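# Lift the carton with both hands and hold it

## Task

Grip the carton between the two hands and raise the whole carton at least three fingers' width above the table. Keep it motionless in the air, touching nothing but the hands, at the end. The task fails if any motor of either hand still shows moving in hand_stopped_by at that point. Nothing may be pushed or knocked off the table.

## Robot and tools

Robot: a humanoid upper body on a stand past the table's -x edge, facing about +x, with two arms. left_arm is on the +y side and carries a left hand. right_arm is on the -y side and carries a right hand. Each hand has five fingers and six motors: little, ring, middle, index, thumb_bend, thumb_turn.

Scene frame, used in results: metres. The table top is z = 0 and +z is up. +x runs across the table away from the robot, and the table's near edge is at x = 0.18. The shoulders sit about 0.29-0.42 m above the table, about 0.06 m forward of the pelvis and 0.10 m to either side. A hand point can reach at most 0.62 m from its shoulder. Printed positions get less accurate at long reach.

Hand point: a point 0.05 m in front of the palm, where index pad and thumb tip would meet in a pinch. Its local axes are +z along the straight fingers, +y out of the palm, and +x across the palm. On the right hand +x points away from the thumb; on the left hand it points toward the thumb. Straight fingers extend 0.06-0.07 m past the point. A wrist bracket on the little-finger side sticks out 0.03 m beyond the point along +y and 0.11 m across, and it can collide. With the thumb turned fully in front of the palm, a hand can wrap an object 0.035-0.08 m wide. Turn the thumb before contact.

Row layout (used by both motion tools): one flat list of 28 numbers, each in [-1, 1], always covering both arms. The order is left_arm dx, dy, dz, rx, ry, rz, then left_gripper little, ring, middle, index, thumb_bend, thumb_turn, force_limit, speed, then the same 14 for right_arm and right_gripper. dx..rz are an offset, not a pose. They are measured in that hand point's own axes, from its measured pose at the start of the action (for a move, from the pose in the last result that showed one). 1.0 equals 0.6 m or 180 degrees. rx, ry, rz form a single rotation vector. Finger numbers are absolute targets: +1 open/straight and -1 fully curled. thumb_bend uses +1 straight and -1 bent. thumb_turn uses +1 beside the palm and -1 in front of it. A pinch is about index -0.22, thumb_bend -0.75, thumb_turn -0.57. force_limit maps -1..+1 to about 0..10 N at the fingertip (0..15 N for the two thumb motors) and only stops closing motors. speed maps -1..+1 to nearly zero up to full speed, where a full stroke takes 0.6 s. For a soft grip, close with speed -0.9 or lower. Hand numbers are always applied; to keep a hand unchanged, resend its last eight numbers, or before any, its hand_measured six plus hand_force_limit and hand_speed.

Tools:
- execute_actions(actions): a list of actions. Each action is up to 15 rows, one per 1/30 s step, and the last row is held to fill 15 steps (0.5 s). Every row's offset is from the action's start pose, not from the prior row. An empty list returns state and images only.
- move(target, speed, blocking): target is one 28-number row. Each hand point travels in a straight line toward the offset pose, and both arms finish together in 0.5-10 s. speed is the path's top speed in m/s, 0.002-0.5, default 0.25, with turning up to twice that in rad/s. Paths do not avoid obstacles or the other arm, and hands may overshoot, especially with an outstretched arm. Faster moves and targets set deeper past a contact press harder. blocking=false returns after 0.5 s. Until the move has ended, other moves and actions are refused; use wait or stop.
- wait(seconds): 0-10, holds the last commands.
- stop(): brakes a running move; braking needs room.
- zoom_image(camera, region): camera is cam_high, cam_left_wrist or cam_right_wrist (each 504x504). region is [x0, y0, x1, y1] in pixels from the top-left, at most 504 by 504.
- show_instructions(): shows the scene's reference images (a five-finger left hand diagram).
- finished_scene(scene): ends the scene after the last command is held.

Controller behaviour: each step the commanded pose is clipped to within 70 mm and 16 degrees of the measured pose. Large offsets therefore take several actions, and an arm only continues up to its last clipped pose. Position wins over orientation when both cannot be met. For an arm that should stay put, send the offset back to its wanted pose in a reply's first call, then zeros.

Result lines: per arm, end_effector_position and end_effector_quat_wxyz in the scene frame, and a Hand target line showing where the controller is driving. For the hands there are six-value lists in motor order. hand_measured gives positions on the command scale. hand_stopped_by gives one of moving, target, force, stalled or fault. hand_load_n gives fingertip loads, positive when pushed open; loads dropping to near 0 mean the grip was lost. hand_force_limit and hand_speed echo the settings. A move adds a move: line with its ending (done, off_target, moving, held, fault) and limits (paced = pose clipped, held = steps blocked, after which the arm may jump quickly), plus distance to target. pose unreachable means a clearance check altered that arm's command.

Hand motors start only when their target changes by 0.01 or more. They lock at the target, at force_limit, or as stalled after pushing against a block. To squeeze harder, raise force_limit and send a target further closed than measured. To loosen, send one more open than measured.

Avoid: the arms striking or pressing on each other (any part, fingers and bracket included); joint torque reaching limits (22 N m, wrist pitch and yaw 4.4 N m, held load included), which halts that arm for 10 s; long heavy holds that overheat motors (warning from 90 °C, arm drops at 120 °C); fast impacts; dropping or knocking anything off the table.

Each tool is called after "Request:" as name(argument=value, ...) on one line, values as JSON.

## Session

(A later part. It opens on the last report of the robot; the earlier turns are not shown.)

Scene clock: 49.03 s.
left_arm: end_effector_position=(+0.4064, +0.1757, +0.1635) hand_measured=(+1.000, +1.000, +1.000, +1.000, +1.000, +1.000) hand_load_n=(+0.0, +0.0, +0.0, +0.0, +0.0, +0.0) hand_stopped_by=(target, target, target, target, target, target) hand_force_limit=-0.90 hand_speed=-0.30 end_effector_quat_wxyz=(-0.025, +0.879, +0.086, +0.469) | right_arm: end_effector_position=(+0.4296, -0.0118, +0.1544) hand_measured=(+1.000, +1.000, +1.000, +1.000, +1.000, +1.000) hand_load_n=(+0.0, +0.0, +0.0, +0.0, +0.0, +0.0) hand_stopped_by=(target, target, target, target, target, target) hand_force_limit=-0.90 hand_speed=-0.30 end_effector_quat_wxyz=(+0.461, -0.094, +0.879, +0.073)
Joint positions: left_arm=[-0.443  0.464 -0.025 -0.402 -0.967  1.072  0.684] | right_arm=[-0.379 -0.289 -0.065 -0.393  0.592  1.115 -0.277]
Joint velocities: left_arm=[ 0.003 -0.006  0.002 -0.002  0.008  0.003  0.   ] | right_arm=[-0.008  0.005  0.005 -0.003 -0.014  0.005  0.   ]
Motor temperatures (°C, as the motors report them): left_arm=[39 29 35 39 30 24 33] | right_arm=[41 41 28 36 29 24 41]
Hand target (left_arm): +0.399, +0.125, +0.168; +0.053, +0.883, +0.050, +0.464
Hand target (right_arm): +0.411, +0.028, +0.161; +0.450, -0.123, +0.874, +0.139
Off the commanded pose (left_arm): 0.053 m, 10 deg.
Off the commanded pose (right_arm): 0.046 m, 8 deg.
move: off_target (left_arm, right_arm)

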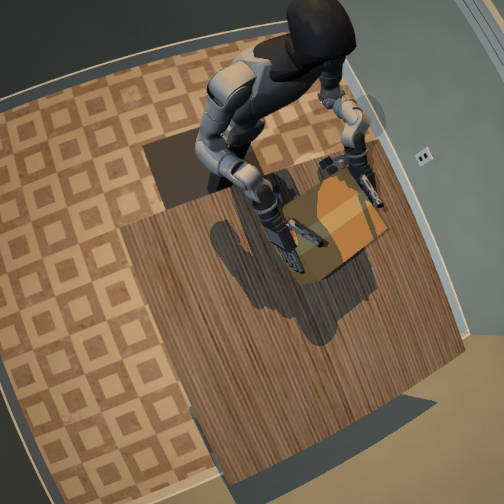

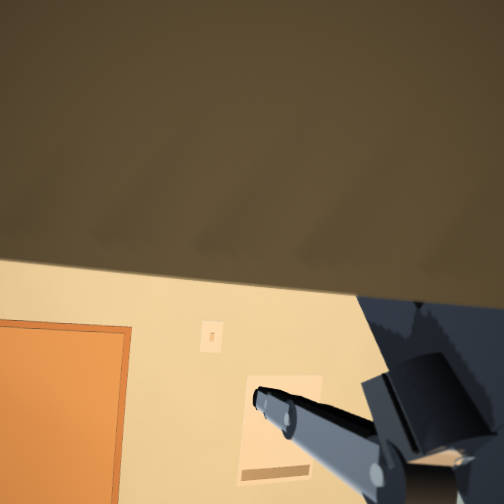

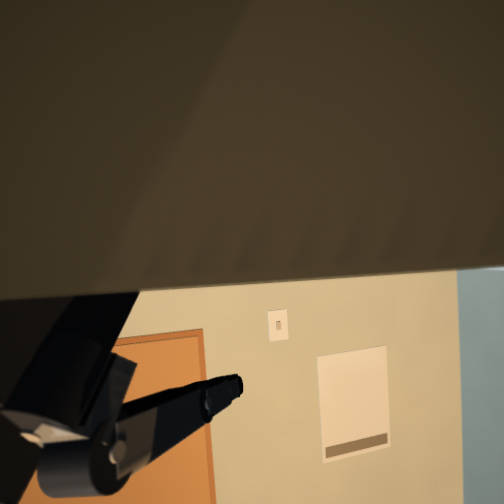

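Request:
execute_actions(actions=[[[-0.011,0.088,-0.024,-0.054,-0.007,-0.003,1,1,1,1,1,1,-0.9,-0.3,0.002,0.078,-0.020,-0.048,0.002,0.004,1,1,1,1,1,1,-0.9,-0.3],[-0.013,0.090,-0.027,-0.055,-0.007,-0.002,1,1,1,1,1,1,-0.9,-0.3,0.003,0.080,-0.023,-0.050,0.002,0.005,1,1,1,1,1,1,-0.9,-0.3],[-0.014,0.092,-0.030,-0.055,-0.007,-0.002,1,1,1,1,1,1,-0.9,-0.3,0.005,0.080,-0.027,-0.050,0.002,0.005,1,1,1,1,1,1,-0.9,-0.3],[-0.015,0.094,-0.033,-0.056,-0.006,-0.002,1,1,1,1,1,1,-0.9,-0.3,0.006,0.079,-0.031,-0.050,0.001,0.005,1,1,1,1,1,1,-0.9,-0.3],[-0.016,0.096,-0.036,-0.056,-0.006,-0.001,1,1,1,1,1,1,-0.9,-0.3,0.008,0.078,-0.034,-0.050,0.001,0.006,1,1,1,1,1,1,-0.9,-0.3],[-0.018,0.098,-0.039,-0.057,-0.006,-0.001,1,1,1,1,1,1,-0.9,-0.3,0.010,0.076,-0.038,-0.049,0.001,0.006,1,1,1,1,1,1,-0.9,-0.3],[-0.019,0.100,-0.042,-0.057,-0.006,-0.001,1,1,1,1,1,1,-0.9,-0.3,0.011,0.075,-0.042,-0.049,0.001,0.006,1,1,1,1,1,1,-0.9,-0.3],[-0.020,0.101,-0.045,-0.058,-0.006,0,1,1,1,1,1,1,-0.9,-0.3,0.013,0.073,-0.045,-0.048,0.001,0.007,1,1,1,1,1,1,-0.9,-0.3],[-0.021,0.103,-0.048,-0.058,-0.006,0,1,1,1,1,1,1,-0.9,-0.3,0.014,0.072,-0.049,-0.048,0.001,0.007,1,1,1,1,1,1,-0.9,-0.3],[-0.023,0.105,-0.051,-0.059,-0.006,0,1,1,1,1,1,1,-0.9,-0.3,0.016,0.070,-0.053,-0.047,0.001,0.007,1,1,1,1,1,1,-0.9,-0.3],[-0.024,0.107,-0.054,-0.059,-0.005,0.001,1,1,1,1,1,1,-0.9,-0.3,0.018,0.069,-0.056,-0.047,0,0.008,1,1,1,1,1,1,-0.9,-0.3],[-0.025,0.109,-0.057,-0.060,-0.005,0.001,1,1,1,1,1,1,-0.9,-0.3,0.019,0.067,-0.060,-0.046,0,0.008,1,1,1,1,1,1,-0.9,-0.3],[-0.026,0.111,-0.060,-0.060,-0.005,0.001,1,1,1,1,1,1,-0.9,-0.3,0.021,0.066,-0.064,-0.046,0,0.008,1,1,1,1,1,1,-0.9,-0.3],[-0.028,0.113,-0.063,-0.061,-0.005,0.002,1,1,1,1,1,1,-0.9,-0.3,0.022,0.064,-0.067,-0.045,0,0.009,1,1,1,1,1,1,-0.9,-0.3],[-0.029,0.115,-0.066,-0.061,-0.005,0.002,1,1,1,1,1,1,-0.9,-0.3,0.024,0.063,-0.071,-0.045,0,0.009,1,1,1,1,1,1,-0.9,-0.3]]])

Request:
wait(seconds=0.3)

Scene clock: 50.27 s.
left_arm: end_effector_position=(+0.3867, +0.1614, +0.1608) hand_measured=(+1.000, +1.000, +1.000, +1.000, +1.000, +1.000) hand_load_n=(+0.0, +0.0, +0.0, +0.0, +0.0, +0.0) hand_stopped_by=(target, target, target, target, target, target) hand_force_limit=-0.90 hand_speed=-0.30 end_effector_quat_wxyz=(-0.031, +0.882, +0.079, +0.464) | right_arm: end_effector_position=(+0.4029, -0.0268, +0.1536) hand_measured=(+1.000, +1.000, +1.000, +1.000, +1.000, +1.000) hand_load_n=(+0.0, +0.0, +0.0, +0.0, +0.0, +0.0) hand_stopped_by=(target, target, target, target, target, target) hand_force_limit=-0.90 hand_speed=-0.30 end_effector_quat_wxyz=(+0.458, -0.088, +0.882, +0.064)
Joint positions: left_arm=[-0.373  0.412 -0.027 -0.531 -0.979  1.138  0.767] | right_arm=[-0.245 -0.277 -0.114 -0.569  0.601  1.181 -0.281]
Joint velocities: left_arm=[ 0.181 -0.123 -0.018 -0.334 -0.035  0.171  0.168] | right_arm=[ 0.368  0.021 -0.186 -0.449  0.051  0.184  0.   ]
Motor temperatures (°C, as the motors report them): left_arm=[39 29 35 39 30 24 33] | right_arm=[41 41 28 36 29 23 40]
Hand target (left_arm): +0.375, +0.104, +0.174; +0.059, +0.882, +0.037, +0.467
Hand target (right_arm): +0.380, +0.012, +0.167; +0.453, -0.117, +0.873, +0.138
Off the commanded pose (left_arm): 0.063 m, 11 deg.
Off the commanded pose (right_arm): 0.050 m, 9 deg.

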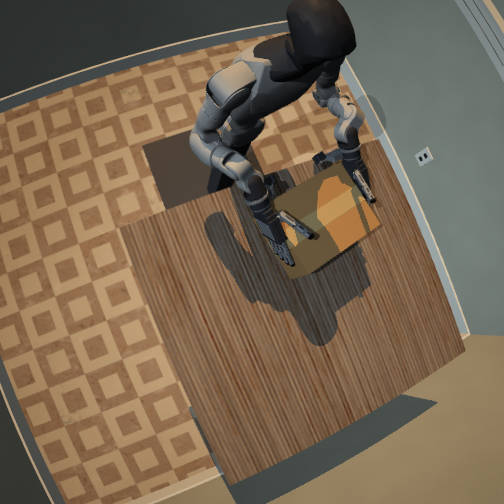

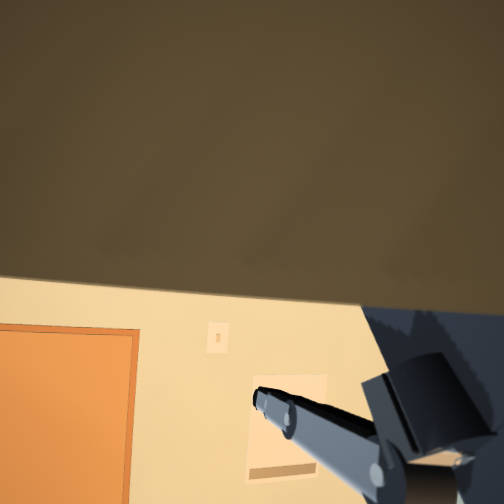

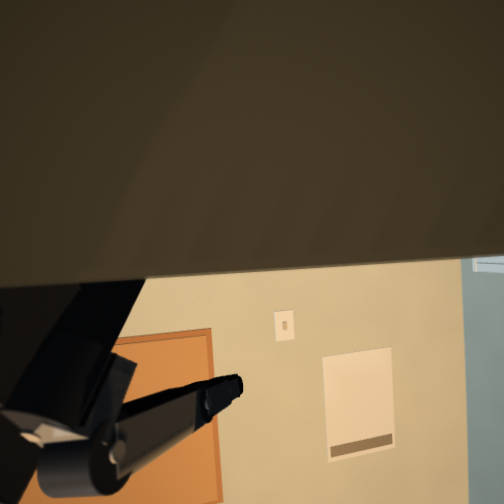

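Scene clock: 50.57 s.
left_arm: end_effector_position=(+0.3826, +0.1573, +0.1603) hand_measured=(+1.000, +1.000, +1.000, +1.000, +1.000, +1.000) hand_load_n=(+0.0, +0.0, +0.0, +0.0, +0.0, +0.0) hand_stopped_by=(target, target, target, target, target, target) hand_force_limit=-0.90 hand_speed=-0.30 end_effector_quat_wxyz=(-0.030, +0.883, +0.076, +0.463) | right_arm: end_effector_position=(+0.3978, -0.0309, +0.1533) hand_measured=(+1.000, +1.000, +1.000, +1.000, +1.000, +1.000) hand_load_n=(+0.0, +0.0, +0.0, +0.0, +0.0, +0.0) hand_stopped_by=(target, target, target, target, target, target) hand_force_limit=-0.90 hand_speed=-0.30 end_effector_quat_wxyz=(+0.457, -0.086, +0.883, +0.061)
Joint positions: left_arm=[-0.359  0.399 -0.029 -0.556 -0.984  1.152  0.782] | right_arm=[-0.217 -0.275 -0.127 -0.602  0.604  1.193 -0.281]
Joint velocities: left_arm=[0.    0.005 0.005 0.009 0.003 0.    0.   ] | right_arm=[ 0.    -0.003  0.006 -0.006 -0.012  0.     0.   ]
Motor temperatures (°C, as the motors report them): left_arm=[39 29 35 39 30 24 33] | right_arm=[41 41 28 36 29 23 40]
Hand target (left_arm): +0.375, +0.104, +0.174; +0.059, +0.882, +0.037, +0.467
Hand target (right_arm): +0.380, +0.012, +0.167; +0.453, -0.117, +0.873, +0.138
Off the commanded pose (left_arm): 0.059 m, 11 deg.
Off the commanded pose (right_arm): 0.051 m, 10 deg.
wait: 0.30 s; at rest by 0.27 s

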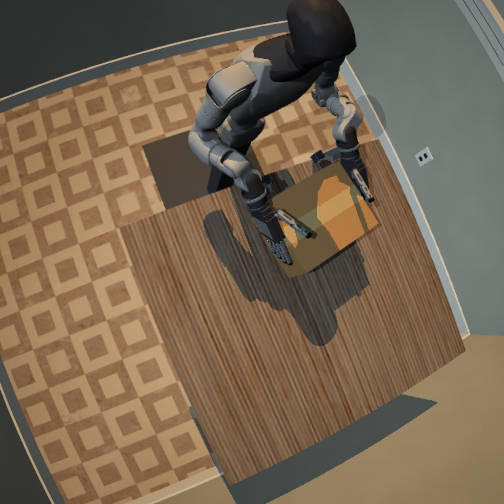

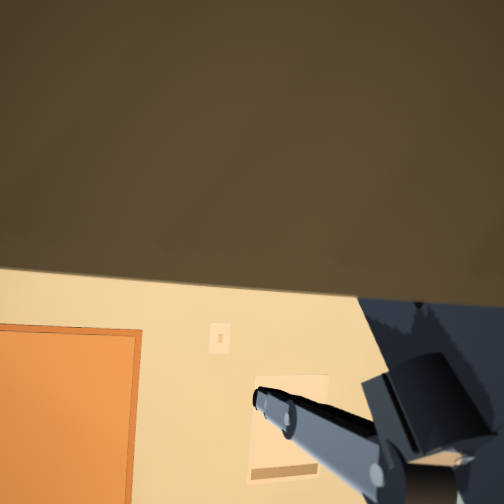

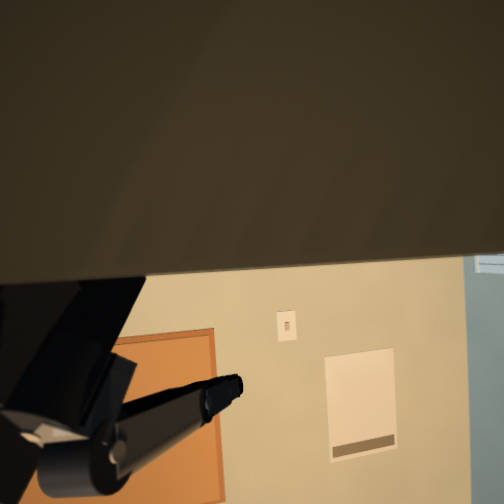

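Request:
zoom_image(camera="cam_high", region=[220, 110, 420, 310])

Region (220, 110, 420, 310) of cam_high's 504x504 image, scaled by 2.520, with more detail than that image has.

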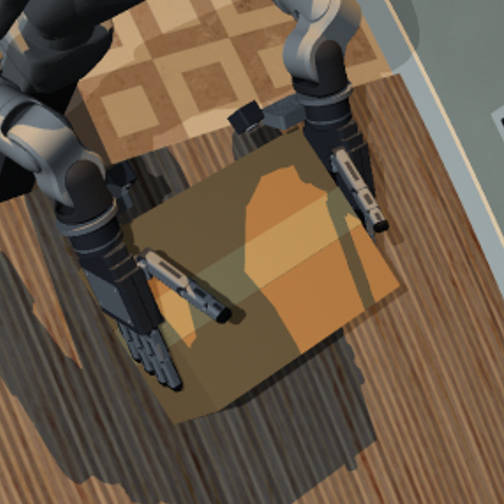

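Request:
execute_actions(actions=[[[0.002,0.093,-0.034,-0.063,0,-0.005,1,1,1,1,1,1,-0.9,-0.3,-0.005,0.082,-0.029,-0.054,-0.002,0.006,1,1,1,1,1,1,-0.9,-0.3],[0,0.094,-0.037,-0.063,0,-0.005,1,1,1,1,1,1,-0.9,-0.3,-0.003,0.084,-0.032,-0.055,-0.002,0.006,1,1,1,1,1,1,-0.9,-0.3],[-0.002,0.096,-0.040,-0.063,0,-0.005,1,1,1,1,1,1,-0.9,-0.3,-0.001,0.083,-0.035,-0.055,-0.002,0.006,1,1,1,1,1,1,-0.9,-0.3],[-0.004,0.098,-0.043,-0.063,0,-0.005,1,1,1,1,1,1,-0.9,-0.3,0.002,0.081,-0.039,-0.055,-0.002,0.006,1,1,1,1,1,1,-0.9,-0.3],[-0.006,0.100,-0.046,-0.063,0,-0.005,1,1,1,1,1,1,-0.9,-0.3,0.004,0.080,-0.042,-0.055,-0.002,0.006,1,1,1,1,1,1,-0.9,-0.3],[-0.008,0.102,-0.049,-0.063,0,-0.005,1,1,1,1,1,1,-0.9,-0.3,0.006,0.078,-0.045,-0.055,-0.002,0.006,1,1,1,1,1,1,-0.9,-0.3],[-0.010,0.104,-0.052,-0.064,0,-0.005,1,1,1,1,1,1,-0.9,-0.3,0.008,0.076,-0.049,-0.055,-0.003,0.007,1,1,1,1,1,1,-0.9,-0.3],[-0.013,0.106,-0.055,-0.064,0,-0.004,1,1,1,1,1,1,-0.9,-0.3,0.011,0.074,-0.052,-0.055,-0.003,0.007,1,1,1,1,1,1,-0.9,-0.3],[-0.015,0.108,-0.058,-0.064,0,-0.004,1,1,1,1,1,1,-0.9,-0.3,0.013,0.073,-0.055,-0.055,-0.003,0.007,1,1,1,1,1,1,-0.9,-0.3],[-0.017,0.110,-0.061,-0.064,0,-0.004,1,1,1,1,1,1,-0.9,-0.3,0.015,0.071,-0.059,-0.055,-0.003,0.007,1,1,1,1,1,1,-0.9,-0.3],[-0.019,0.112,-0.064,-0.064,0,-0.004,1,1,1,1,1,1,-0.9,-0.3,0.017,0.069,-0.062,-0.055,-0.003,0.007,1,1,1,1,1,1,-0.9,-0.3],[-0.021,0.114,-0.067,-0.064,0,-0.004,1,1,1,1,1,1,-0.9,-0.3,0.020,0.067,-0.065,-0.055,-0.003,0.007,1,1,1,1,1,1,-0.9,-0.3],[-0.023,0.116,-0.070,-0.064,0,-0.004,1,1,1,1,1,1,-0.9,-0.3,0.022,0.066,-0.069,-0.055,-0.003,0.007,1,1,1,1,1,1,-0.9,-0.3],[-0.025,0.118,-0.073,-0.064,0,-0.004,1,1,1,1,1,1,-0.9,-0.3,0.024,0.064,-0.072,-0.055,-0.003,0.007,1,1,1,1,1,1,-0.9,-0.3],[-0.027,0.119,-0.075,-0.064,0,-0.004,1,1,1,1,1,1,-0.9,-0.3,0.026,0.062,-0.075,-0.055,-0.003,0.007,1,1,1,1,1,1,-0.9,-0.3]]])

Request:
wait(seconds=0.3)

Request:
zoom_image(camera="cam_high", region=[220, 110, 420, 310])

Scene clock: 52.07 s.
left_arm: end_effector_position=(+0.3587, +0.1409, +0.1577) hand_measured=(+1.000, +1.000, +1.000, +1.000, +1.000, +1.000) hand_load_n=(+0.0, +0.0, +0.0, +0.0, +0.0, +0.0) hand_stopped_by=(target, target, target, target, target, target) hand_force_limit=-0.90 hand_speed=-0.30 end_effector_quat_wxyz=(-0.033, +0.885, +0.074, +0.459) | right_arm: end_effector_position=(+0.3687, -0.0473, +0.1530) hand_measured=(+1.000, +1.000, +1.000, +1.000, +1.000, +1.000) hand_load_n=(+0.0, +0.0, +0.0, +0.0, +0.0, +0.0) hand_stopped_by=(target, target, target, target, target, target) hand_force_limit=-0.90 hand_speed=-0.30 end_effector_quat_wxyz=(+0.454, -0.083, +0.885, +0.058)
Joint positions: left_arm=[-0.263  0.333 -0.054 -0.696 -0.984  1.2    0.869] | right_arm=[-0.057 -0.277 -0.182 -0.755  0.607  1.209 -0.231]
Joint velocities: left_arm=[ 0.245 -0.167 -0.133 -0.313  0.023  0.078  0.24 ] | right_arm=[ 0.417 -0.057 -0.15  -0.307 -0.003 -0.047  0.188]
Motor temperatures (°C, as the motors report them): left_arm=[39 29 35 39 30 24 33] | right_arm=[41 41 29 36 29 23 40]
Hand target (left_arm): +0.346, +0.083, +0.174; +0.062, +0.882, +0.034, +0.466
Hand target (right_arm): +0.346, -0.007, +0.167; +0.451, -0.116, +0.874, +0.140
Off the commanded pose (left_arm): 0.064 m, 12 deg.
Off the commanded pose (right_arm): 0.051 m, 10 deg.

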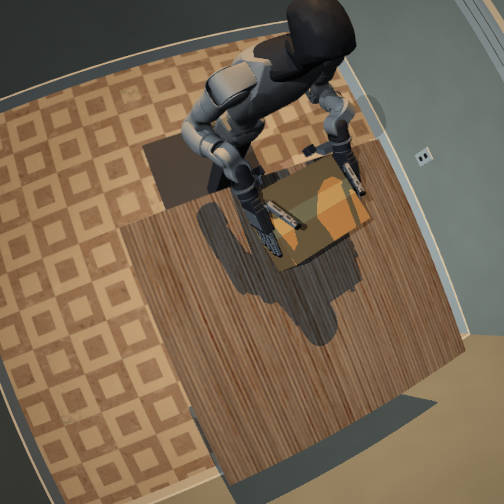

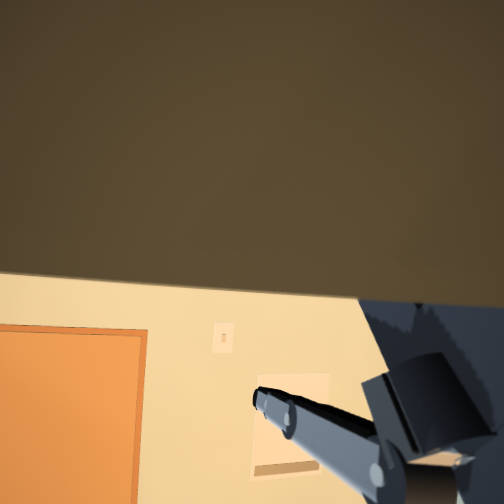

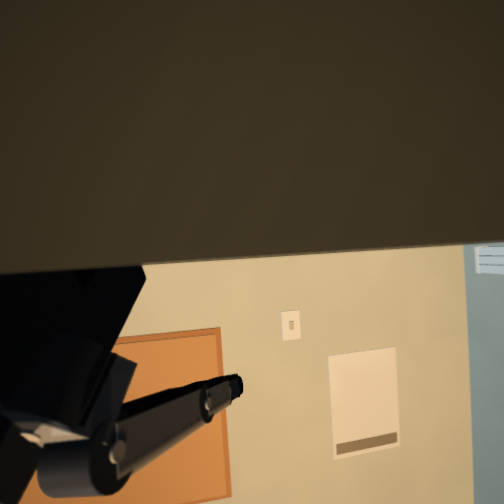

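Scene clock: 52.37 s.
left_arm: end_effector_position=(+0.3545, +0.1368, +0.1574) hand_measured=(+1.000, +1.000, +1.000, +1.000, +1.000, +1.000) hand_load_n=(+0.0, +0.0, +0.0, +0.0, +0.0, +0.0) hand_stopped_by=(target, target, target, target, target, target) hand_force_limit=-0.90 hand_speed=-0.30 end_effector_quat_wxyz=(-0.031, +0.885, +0.073, +0.459) | right_arm: end_effector_position=(+0.3641, -0.0513, +0.1529) hand_measured=(+1.000, +1.000, +1.000, +1.000, +1.000, +1.000) hand_load_n=(+0.0, +0.0, +0.0, +0.0, +0.0, +0.0) hand_stopped_by=(target, target, target, target, target, target) hand_force_limit=-0.90 hand_speed=-0.30 end_effector_quat_wxyz=(+0.454, -0.082, +0.886, +0.056)
Joint positions: left_arm=[-0.245  0.322 -0.065 -0.719 -0.983  1.203  0.882] | right_arm=[-0.027 -0.282 -0.194 -0.776  0.607  1.205 -0.217]
Joint velocities: left_arm=[ 0.002 -0.005 -0.002 -0.005  0.     0.     0.   ] | right_arm=[ 0.002  0.008  0.002  0.014 -0.011  0.     0.   ]
Motor temperatures (°C, as the motors report them): left_arm=[39 29 35 39 30 24 33] | right_arm=[41 41 29 36 29 23 40]
Hand target (left_arm): +0.346, +0.083, +0.174; +0.062, +0.882, +0.034, +0.466
Hand target (right_arm): +0.346, -0.007, +0.167; +0.451, -0.116, +0.874, +0.140
Off the commanded pose (left_arm): 0.060 m, 12 deg.
Off the commanded pose (right_arm): 0.053 m, 11 deg.
wait: 0.30 s; at rest by 0.23 s

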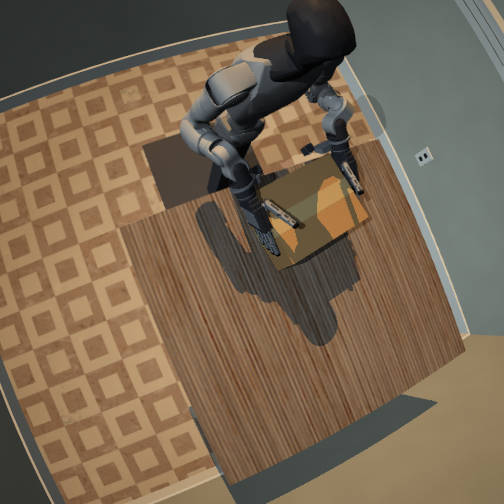

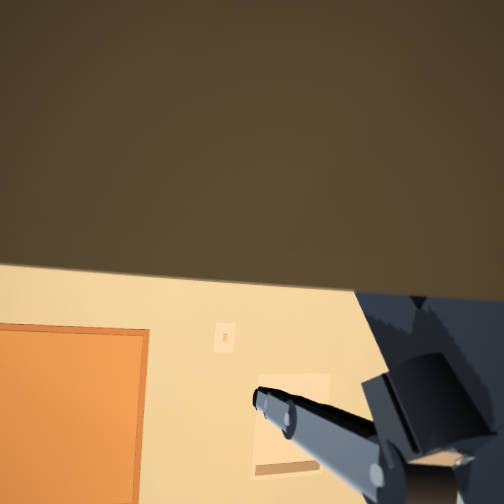

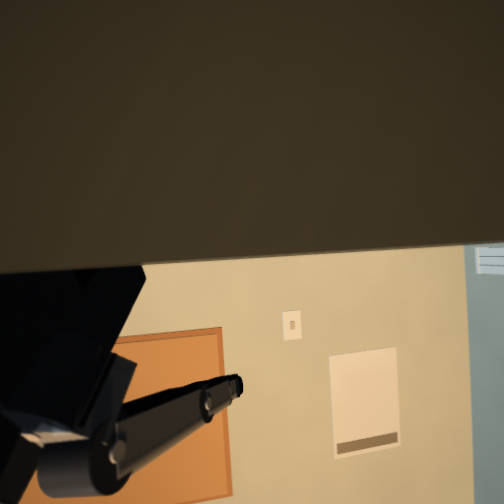

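Region (220, 110, 420, 310) of cam_high's 504x504 image, scaled by 2.520, with more detail than that image has.

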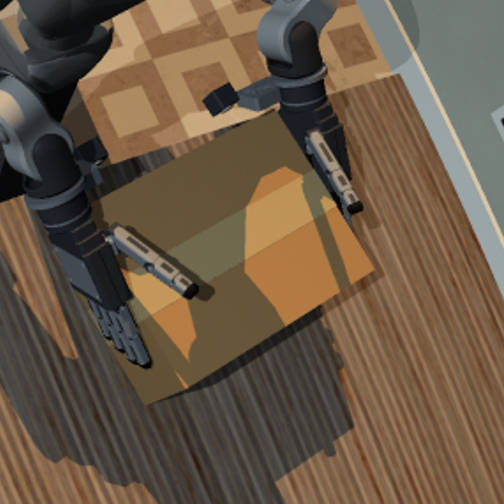

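Request:
move(target=[0.004,-0.012,0,-0.003,0.002,-0.002,1,1,1,1,1,1,-0.9,-0.3,-0.014,-0.012,0.020,0,-0.003,0,1,1,1,1,1,1,-0.9,-0.3], speed=0.06)

Request:
move(target=[-0.010,0.120,-0.030,-0.073,-0.008,-0.007,1,1,1,1,1,1,-0.9,-0.3,0.008,0.120,-0.028,-0.072,0.007,0.006,1,1,1,1,1,1,-0.9,-0.3], speed=0.1)

Scene clock: 53.47 s.
left_arm: end_effector_position=(+0.3551, +0.1438, +0.1602) hand_measured=(+1.000, +1.000, +1.000, +1.000, +1.000, +1.000) hand_load_n=(+0.0, +0.0, +0.0, +0.0, +0.0, +0.0) hand_stopped_by=(target, target, target, target, target, target) hand_force_limit=-0.90 hand_speed=-0.30 end_effector_quat_wxyz=(-0.028, +0.883, +0.073, +0.464) | right_arm: end_effector_position=(+0.3791, -0.0543, +0.1527) hand_measured=(+1.000, +1.000, +1.000, +1.000, +1.000, +1.000) hand_load_n=(+0.0, +0.0, +0.0, +0.0, +0.0, +0.0) hand_stopped_by=(target, target, target, target, target, target) hand_force_limit=-0.90 hand_speed=-0.30 end_effector_quat_wxyz=(+0.457, -0.081, +0.884, +0.059)
Joint positions: left_arm=[-0.239  0.349 -0.031 -0.719 -0.984  1.197  0.831] | right_arm=[-0.084 -0.311 -0.199 -0.689  0.607  1.172 -0.195]
Joint velocities: left_arm=[ 0.003 -0.005 -0.008  0.     0.003  0.    -0.003] | right_arm=[ 0.005  0.002  0.008  0.    -0.008 -0.003  0.   ]
Motor temperatures (°C, as the motors report them): left_arm=[39 29 35 39 30 24 33] | right_arm=[41 41 28 36 29 23 40]
Hand target (left_arm): +0.355, +0.144, +0.160; -0.026, +0.883, +0.073, +0.463
Hand target (right_arm): +0.380, -0.055, +0.153; +0.458, -0.081, +0.883, +0.058
Off the commanded pose (left_arm): 0.001 m, 0 deg.
Off the commanded pose (right_arm): 0.001 m, 0 deg.
move: done

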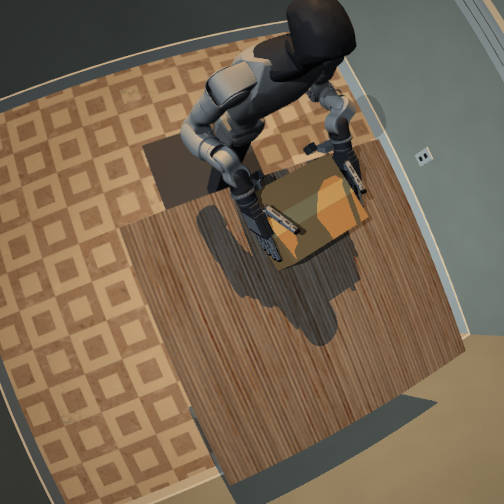

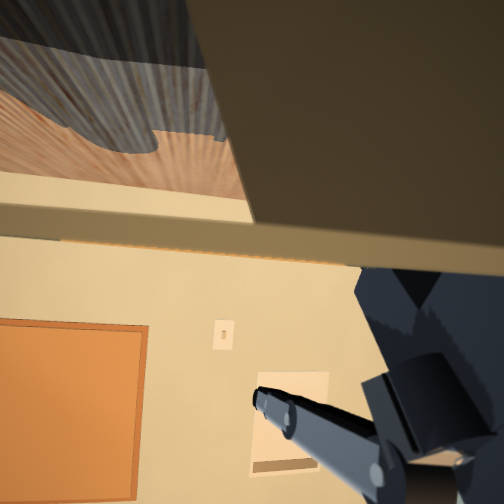

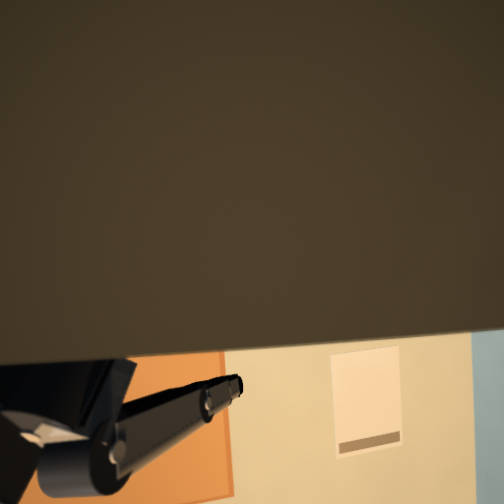

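Scene clock: 54.87 s.
left_arm: end_effector_position=(+0.3552, +0.1372, +0.1588) hand_measured=(+1.000, +1.000, +1.000, +1.000, +1.000, +1.000) hand_load_n=(+0.0, +0.0, +0.0, +0.0, +0.0, +0.0) hand_stopped_by=(target, target, target, target, target, target) hand_force_limit=-0.90 hand_speed=-0.30 end_effector_quat_wxyz=(-0.030, +0.883, +0.076, +0.462) | right_arm: end_effector_position=(+0.3738, -0.0500, +0.1519) hand_measured=(+1.000, +1.000, +1.000, +1.000, +1.000, +1.000) hand_load_n=(+0.0, +0.0, +0.0, +0.0, +0.0, +0.0) hand_stopped_by=(target, target, target, target, target, target) hand_force_limit=-0.90 hand_speed=-0.30 end_effector_quat_wxyz=(+0.452, -0.081, +0.887, +0.054)
Joint positions: left_arm=[-0.242  0.313 -0.059 -0.722 -0.964  1.203  0.864] | right_arm=[-0.083 -0.276 -0.193 -0.732  0.588  1.225 -0.215]
Joint velocities: left_arm=[ 0.014 -0.005  0.002  0.005  0.015  0.013  0.   ] | right_arm=[ 0.003  0.009 -0.005 -0.015 -0.037  0.016  0.018]
Motor temperatures (°C, as the motors report them): left_arm=[39 29 35 39 30 24 32] | right_arm=[40 41 29 36 29 23 39]
Hand target (left_arm): +0.343, +0.074, +0.170; +0.079, +0.885, +0.030, +0.457
Hand target (right_arm): +0.346, +0.008, +0.163; +0.435, -0.126, +0.877, +0.161
Off the commanded pose (left_arm): 0.068 m, 14 deg.
Off the commanded pose (right_arm): 0.068 m, 13 deg.
move: off_target (left_arm, right_arm)

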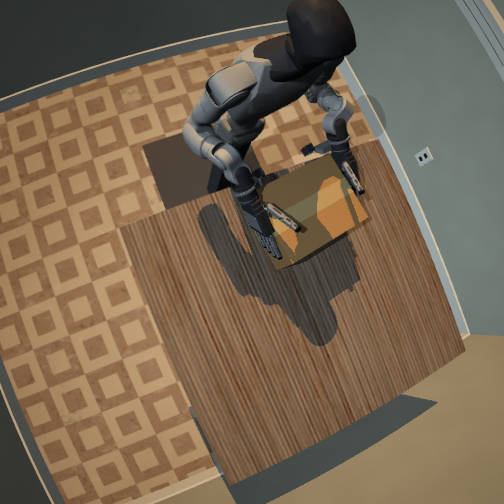

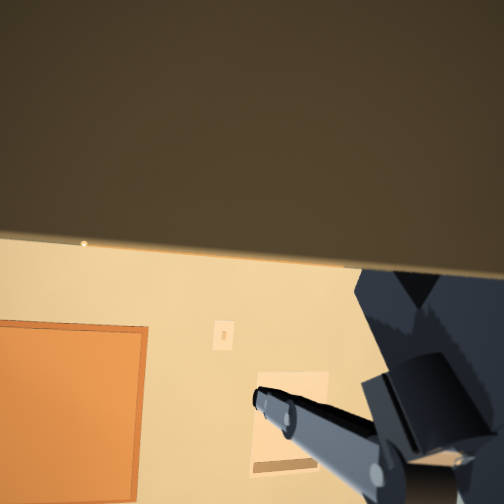

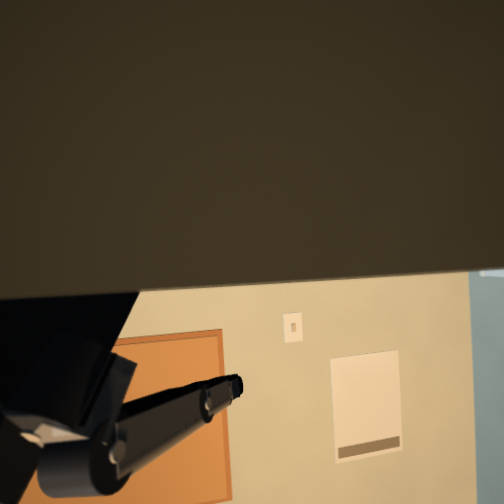

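Request:
execute_actions(actions=[[[-0.007,0.109,-0.029,-0.075,-0.007,-0.006,0.7,0.7,0.7,0.7,1,1,-0.8,-0.87,0.002,0.111,-0.022,-0.075,0.003,0.007,0.7,0.7,0.7,0.7,1,1,-0.8,-0.87],[-0.005,0.110,-0.028,-0.075,-0.006,-0.006,0.7,0.7,0.7,0.7,1,1,-0.8,-0.87,0,0.111,-0.021,-0.075,0.002,0.007,0.7,0.7,0.7,0.7,1,1,-0.8,-0.87],[-0.003,0.110,-0.028,-0.076,-0.005,-0.007,0.7,0.7,0.7,0.7,1,1,-0.8,-0.87,-0.002,0.111,-0.021,-0.076,0.001,0.007,0.7,0.7,0.7,0.7,1,1,-0.8,-0.87],[-0.001,0.110,-0.028,-0.076,-0.004,-0.007,0.7,0.7,0.7,0.7,1,1,-0.8,-0.87,-0.004,0.111,-0.021,-0.076,0,0.007,0.7,0.7,0.7,0.7,1,1,-0.8,-0.87],[0.001,0.110,-0.028,-0.076,-0.003,-0.007,0.7,0.7,0.7,0.7,1,1,-0.8,-0.87,-0.006,0.111,-0.021,-0.076,-0.001,0.007,0.7,0.7,0.7,0.7,1,1,-0.8,-0.87],[0.003,0.110,-0.028,-0.076,-0.002,-0.007,0.7,0.7,0.7,0.7,1,1,-0.8,-0.87,-0.008,0.111,-0.022,-0.076,-0.002,0.007,0.7,0.7,0.7,0.7,1,1,-0.8,-0.87],[0.005,0.110,-0.028,-0.076,-0.001,-0.007,0.7,0.7,0.7,0.7,1,1,-0.8,-0.87,-0.010,0.111,-0.022,-0.076,-0.003,0.007,0.7,0.7,0.7,0.7,1,1,-0.8,-0.87]]])

Request:
wait(seconds=0.4)

Scene clock: 55.97 s.
left_arm: end_effector_position=(+0.3561, +0.1370, +0.1586) hand_measured=(+0.914, +0.914, +0.914, +0.914, +1.000, +1.000) hand_load_n=(+0.0, +0.0, +0.0, +0.0, +0.0, +0.0) hand_stopped_by=(moving, moving, moving, moving, target, target) hand_force_limit=-0.80 hand_speed=-0.87 end_effector_quat_wxyz=(-0.030, +0.883, +0.074, +0.462) | right_arm: end_effector_position=(+0.3742, -0.0501, +0.1519) hand_measured=(+0.914, +0.936, +0.958, +0.958, +1.000, +1.000) hand_load_n=(+1.0, +2.0, +1.0, +1.0, +0.0, +0.0) hand_stopped_by=(force, force, force, force, target, target) hand_force_limit=-0.80 hand_speed=-0.87 end_effector_quat_wxyz=(+0.451, -0.082, +0.887, +0.056)
Joint positions: left_arm=[-0.247  0.312 -0.06  -0.718 -0.957  1.206  0.858] | right_arm=[-0.089 -0.269 -0.2   -0.732  0.574  1.235 -0.196]
Joint velocities: left_arm=[ 0.014 -0.003  0.     0.006  0.006  0.    -0.009] | right_arm=[-0.006  0.005  0.    -0.002 -0.041  0.014  0.029]
Motor temperatures (°C, as the motors report them): left_arm=[39 30 35 39 30 24 33] | right_arm=[40 41 29 36 29 23 41]
Hand target (left_arm): +0.348, +0.075, +0.176; +0.080, +0.881, +0.030, +0.466
Hand target (right_arm): +0.350, +0.008, +0.169; +0.443, -0.126, +0.872, +0.164
Off the commanded pose (left_arm): 0.068 m, 14 deg.
Off the commanded pose (right_arm): 0.068 m, 14 deg.

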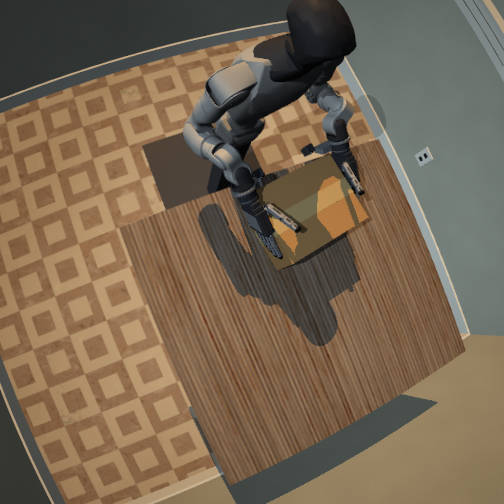

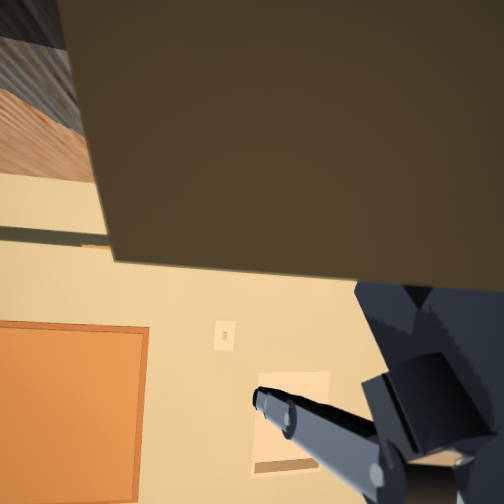

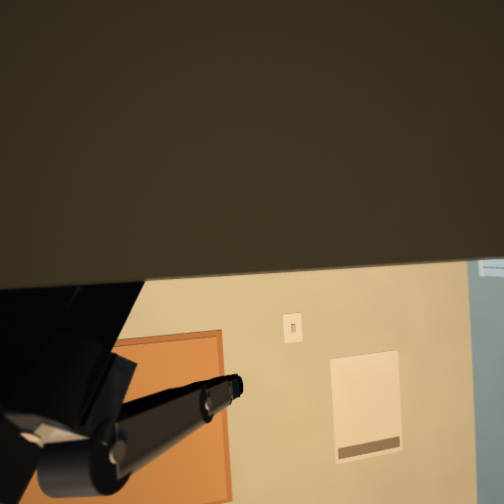

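Scene clock: 56.37 s.
left_arm: end_effector_position=(+0.3564, +0.1372, +0.1584) hand_measured=(+0.872, +0.878, +0.886, +0.864, +1.000, +1.000) hand_load_n=(+2.5, +1.5, +0.5, +1.5, +0.0, +0.0) hand_stopped_by=(force, force, force, force, target, target) hand_force_limit=-0.80 hand_speed=-0.87 end_effector_quat_wxyz=(-0.031, +0.883, +0.074, +0.462) | right_arm: end_effector_position=(+0.3743, -0.0501, +0.1519) hand_measured=(+0.914, +0.936, +0.958, +0.958, +1.000, +1.000) hand_load_n=(+1.0, +2.0, +1.0, +1.0, +0.0, +0.0) hand_stopped_by=(force, force, force, force, target, target) hand_force_limit=-0.80 hand_speed=-0.87 end_effector_quat_wxyz=(+0.451, -0.082, +0.887, +0.056)
Joint positions: left_arm=[-0.248  0.31  -0.06  -0.716 -0.954  1.206  0.858] | right_arm=[-0.089 -0.269 -0.2   -0.732  0.572  1.236 -0.194]
Joint velocities: left_arm=[ 0.006 -0.008  0.    -0.009  0.003  0.     0.   ] | right_arm=[0.    0.002 0.014 0.    0.009 0.    0.   ]
Motor temperatures (°C, as the motors report them): left_arm=[39 30 35 39 30 24 34] | right_arm=[40 41 29 36 29 23 41]
Hand target (left_arm): +0.348, +0.075, +0.176; +0.080, +0.881, +0.030, +0.466
Hand target (right_arm): +0.350, +0.008, +0.169; +0.443, -0.126, +0.872, +0.164
Off the commanded pose (left_arm): 0.068 m, 14 deg.
Off the commanded pose (right_arm): 0.068 m, 14 deg.
wait: 0.40 s; at rest by 0.37 s

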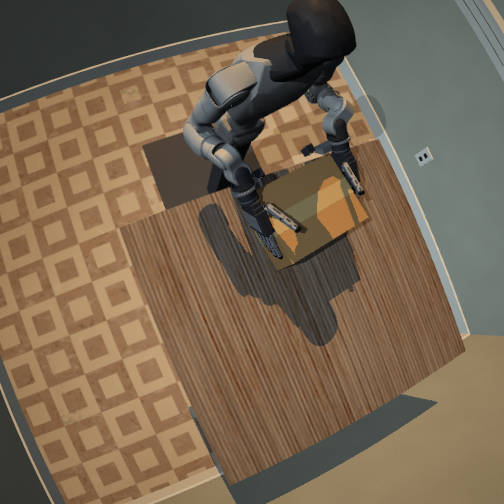

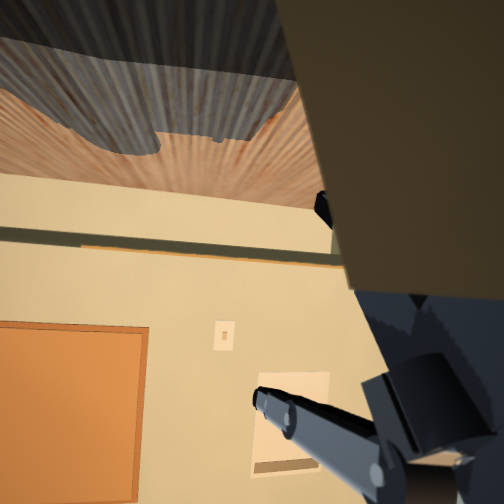

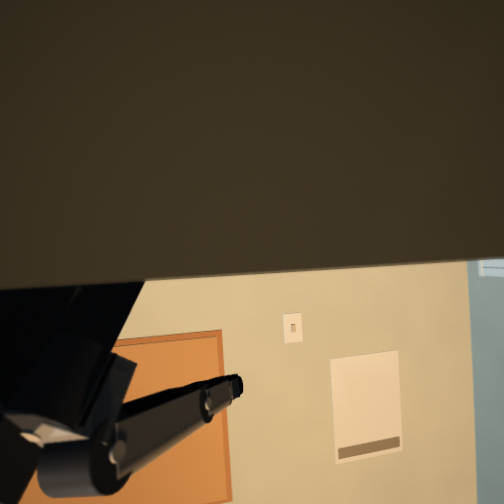

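Request:
execute_actions(actions=[[[0.005,0.110,-0.031,-0.076,-0.001,-0.008,0.7,0.7,0.7,0.7,1,1,-0.8,-0.87,-0.011,0.111,-0.023,-0.074,-0.005,0.007,0.7,0.7,0.7,0.7,1,1,-0.8,-0.87],[0.006,0.110,-0.032,-0.077,-0.001,-0.008,0.7,0.7,0.7,0.7,1,1,-0.8,-0.87,-0.012,0.111,-0.023,-0.074,-0.006,0.007,0.7,0.7,0.7,0.7,1,1,-0.8,-0.87],[0.007,0.110,-0.033,-0.077,0,-0.008,0.7,0.7,0.7,0.7,1,1,-0.8,-0.87,-0.013,0.111,-0.024,-0.074,-0.007,0.007,0.7,0.7,0.7,0.7,1,1,-0.8,-0.87],[0.009,0.109,-0.034,-0.077,0,-0.008,0.7,0.7,0.7,0.7,1,1,-0.8,-0.87,-0.015,0.111,-0.024,-0.074,-0.008,0.007,0.7,0.7,0.7,0.7,1,1,-0.8,-0.87],[0.010,0.109,-0.034,-0.077,0.001,-0.009,0.7,0.7,0.7,0.7,1,1,-0.8,-0.87,-0.016,0.111,-0.024,-0.074,-0.008,0.008,0.7,0.7,0.7,0.7,1,1,-0.8,-0.87],[0.012,0.109,-0.035,-0.077,0.002,-0.009,0.7,0.7,0.7,0.7,1,1,-0.8,-0.87,-0.018,0.111,-0.025,-0.074,-0.009,0.008,0.7,0.7,0.7,0.7,1,1,-0.8,-0.87],[0.013,0.109,-0.035,-0.077,0.002,-0.009,0.7,0.7,0.7,0.7,1,1,-0.8,-0.87,-0.019,0.110,-0.025,-0.073,-0.010,0.008,0.7,0.7,0.7,0.7,1,1,-0.8,-0.87],[0.015,0.108,-0.036,-0.077,0.003,-0.009,0.7,0.7,0.7,0.7,1,1,-0.8,-0.87,-0.021,0.110,-0.025,-0.073,-0.011,0.008,0.7,0.7,0.7,0.7,1,1,-0.8,-0.87],[0.016,0.108,-0.036,-0.077,0.004,-0.009,0.7,0.7,0.7,0.7,1,1,-0.8,-0.87,-0.022,0.110,-0.026,-0.073,-0.011,0.008,0.7,0.7,0.7,0.7,1,1,-0.8,-0.87],[0.018,0.108,-0.037,-0.077,0.004,-0.009,0.7,0.7,0.7,0.7,1,1,-0.8,-0.87,-0.024,0.110,-0.026,-0.073,-0.012,0.008,0.7,0.7,0.7,0.7,1,1,-0.8,-0.87],[0.019,0.108,-0.037,-0.077,0.005,-0.009,0.7,0.7,0.7,0.7,1,1,-0.8,-0.87,-0.025,0.110,-0.026,-0.073,-0.013,0.008,0.7,0.7,0.7,0.7,1,1,-0.8,-0.87]]])

Request:
wait(seconds=0.3)

Scene clock: 57.33 s.
left_arm: end_effector_position=(+0.3572, +0.1375, +0.1599) hand_measured=(+0.872, +0.878, +0.886, +0.864, +1.000, +1.000) hand_load_n=(+2.0, +1.0, +0.5, +1.0, +0.0, +0.0) hand_stopped_by=(force, force, force, force, target, target) hand_force_limit=-0.80 hand_speed=-0.87 end_effector_quat_wxyz=(-0.029, +0.884, +0.076, +0.461) | right_arm: end_effector_position=(+0.3745, -0.0502, +0.1534) hand_measured=(+0.914, +0.936, +0.958, +0.958, +1.000, +1.000) hand_load_n=(+2.0, +2.0, +0.5, +0.5, +0.0, +0.0) hand_stopped_by=(force, force, force, force, target, target) hand_force_limit=-0.80 hand_speed=-0.87 end_effector_quat_wxyz=(+0.452, -0.077, +0.887, +0.058)
Joint positions: left_arm=[-0.258  0.293 -0.039 -0.719 -0.957  1.235  0.855] | right_arm=[-0.091 -0.249 -0.209 -0.741  0.554  1.247 -0.184]
Joint velocities: left_arm=[ 0.    -0.074  0.123 -0.083 -0.008 -0.036 -0.047] | right_arm=[-0.038  0.06  -0.097 -0.08  -0.008 -0.052  0.025]
Motor temperatures (°C, as the motors report them): left_arm=[39 30 35 39 30 24 34] | right_arm=[40 41 29 36 29 23 42]
Hand target (left_arm): +0.350, +0.076, +0.184; +0.081, +0.876, +0.030, +0.475
Hand target (right_arm): +0.354, +0.008, +0.177; +0.456, -0.123, +0.866, +0.164
Off the commanded pose (left_arm): 0.069 m, 14 deg.
Off the commanded pose (right_arm): 0.069 m, 13 deg.

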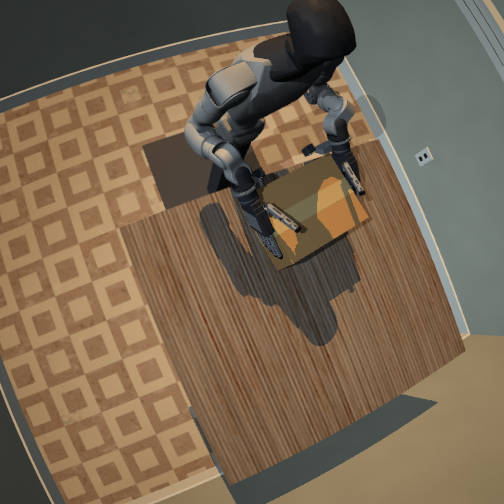

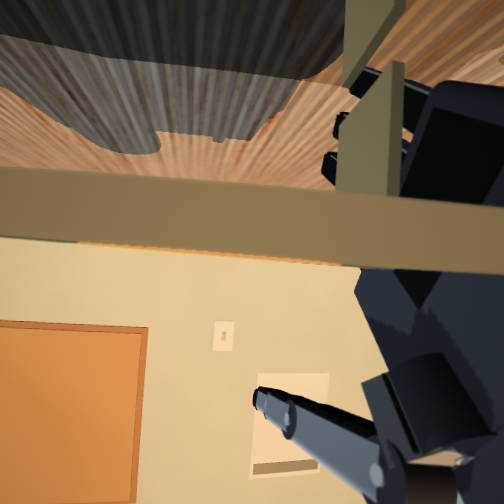

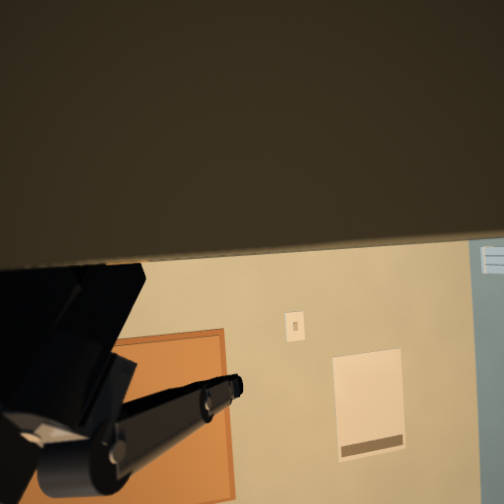

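Scene clock: 57.63 s.
left_arm: end_effector_position=(+0.3599, +0.1379, +0.1670) hand_measured=(+0.872, +0.878, +0.886, +0.864, +1.000, +1.000) hand_load_n=(+4.5, +2.0, +0.5, +1.0, +0.0, +0.0) hand_stopped_by=(force, force, force, force, target, target) hand_force_limit=-0.80 hand_speed=-0.87 end_effector_quat_wxyz=(-0.026, +0.879, +0.080, +0.470) | right_arm: end_effector_position=(+0.3783, -0.0499, +0.1612) hand_measured=(+0.914, +0.938, +0.958, +0.958, +1.000, +1.000) hand_load_n=(+6.5, +3.5, +0.5, +0.0, +0.0, +0.0) hand_stopped_by=(force, force, force, force, target, target) hand_force_limit=-0.80 hand_speed=-0.87 end_effector_quat_wxyz=(+0.465, -0.077, +0.880, +0.057)
Joint positions: left_arm=[-0.266  0.288 -0.033 -0.726 -0.957  1.228  0.855] | right_arm=[-0.102 -0.249 -0.214 -0.75   0.55   1.239 -0.183]
Joint velocities: left_arm=[-0.002  0.005 -0.005  0.     0.008  0.     0.   ] | right_arm=[-0.008  0.    -0.011 -0.009  0.003  0.     0.   ]
Motor temperatures (°C, as the motors report them): left_arm=[39 30 35 39 31 24 35] | right_arm=[40 41 29 37 29 23 43]
Hand target (left_arm): +0.350, +0.076, +0.184; +0.081, +0.876, +0.030, +0.475
Hand target (right_arm): +0.354, +0.008, +0.177; +0.456, -0.123, +0.866, +0.164
Off the commanded pose (left_arm): 0.068 m, 14 deg.
Off the commanded pose (right_arm): 0.068 m, 13 deg.
wait: 0.30 s; no rest

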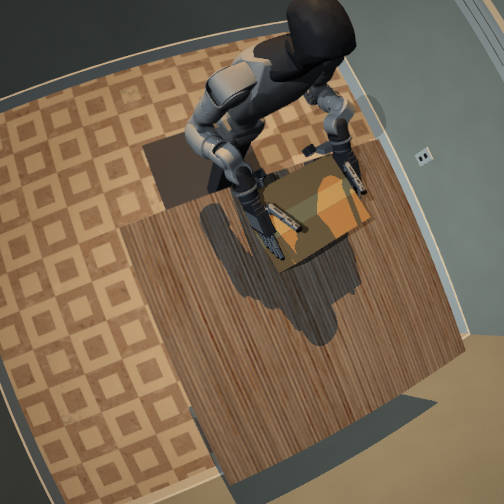

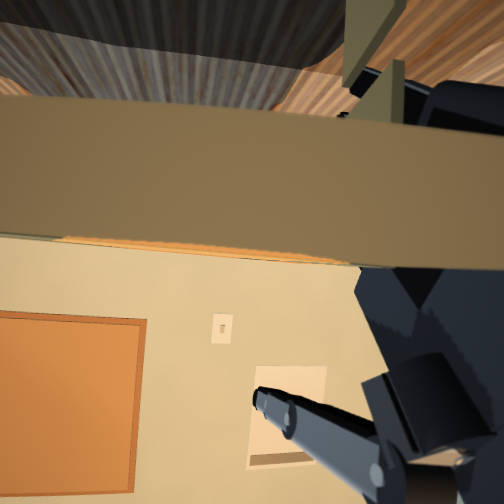

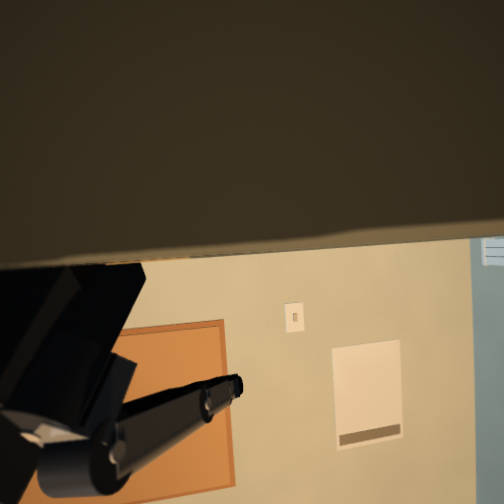

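Request:
execute_actions(actions=[])

Scene clock: 57.80 s.
left_arm: end_effector_position=(+0.3599, +0.1379, +0.1670) hand_measured=(+0.872, +0.878, +0.886, +0.864, +1.000, +1.000) hand_load_n=(+4.5, +2.0, +0.5, +1.0, +0.0, +0.0) hand_stopped_by=(force, force, force, force, target, target) hand_force_limit=-0.80 hand_speed=-0.87 end_effector_quat_wxyz=(-0.026, +0.879, +0.080, +0.470) | right_arm: end_effector_position=(+0.3783, -0.0499, +0.1612) hand_measured=(+0.914, +0.938, +0.958, +0.958, +1.000, +1.000) hand_load_n=(+6.5, +3.5, +0.5, +0.0, +0.0, +0.0) hand_stopped_by=(force, force, force, force, target, target) hand_force_limit=-0.80 hand_speed=-0.87 end_effector_quat_wxyz=(+0.465, -0.077, +0.880, +0.057)
Joint positions: left_arm=[-0.266  0.288 -0.033 -0.726 -0.957  1.228  0.855] | right_arm=[-0.102 -0.249 -0.214 -0.75   0.55   1.239 -0.183]
Joint velocities: left_arm=[ 0.    -0.008  0.002 -0.014 -0.002  0.     0.   ] | right_arm=[-0.005  0.     0.008  0.002  0.005  0.     0.   ]
Motor temperatures (°C, as the motors report them): left_arm=[39 30 35 39 31 25 35] | right_arm=[40 41 29 37 29 23 43]
Hand target (left_arm): +0.350, +0.076, +0.184; +0.081, +0.876, +0.030, +0.475
Hand target (right_arm): +0.354, +0.008, +0.177; +0.456, -0.123, +0.866, +0.164
Off the commanded pose (left_arm): 0.068 m, 14 deg.
Off the commanded pose (right_arm): 0.068 m, 13 deg.

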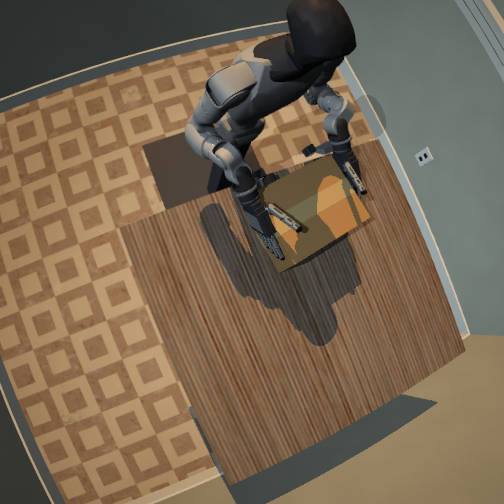

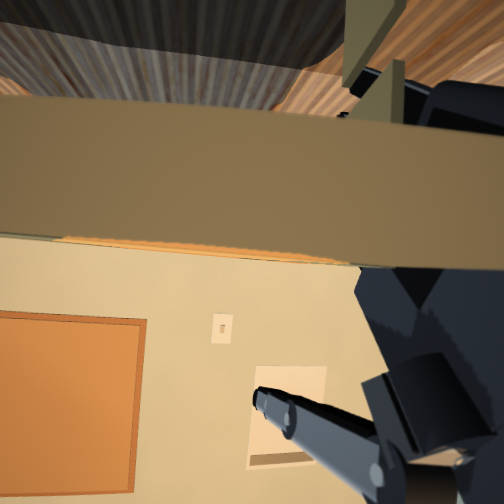

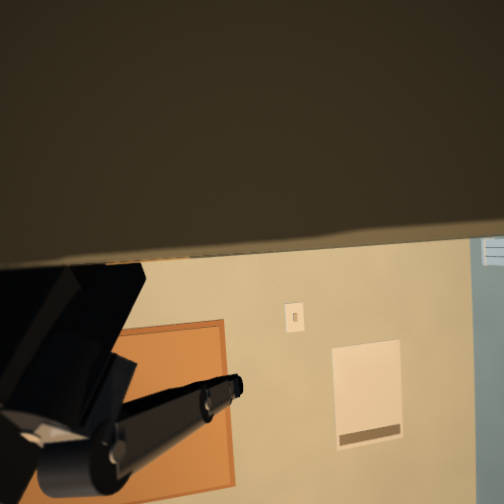

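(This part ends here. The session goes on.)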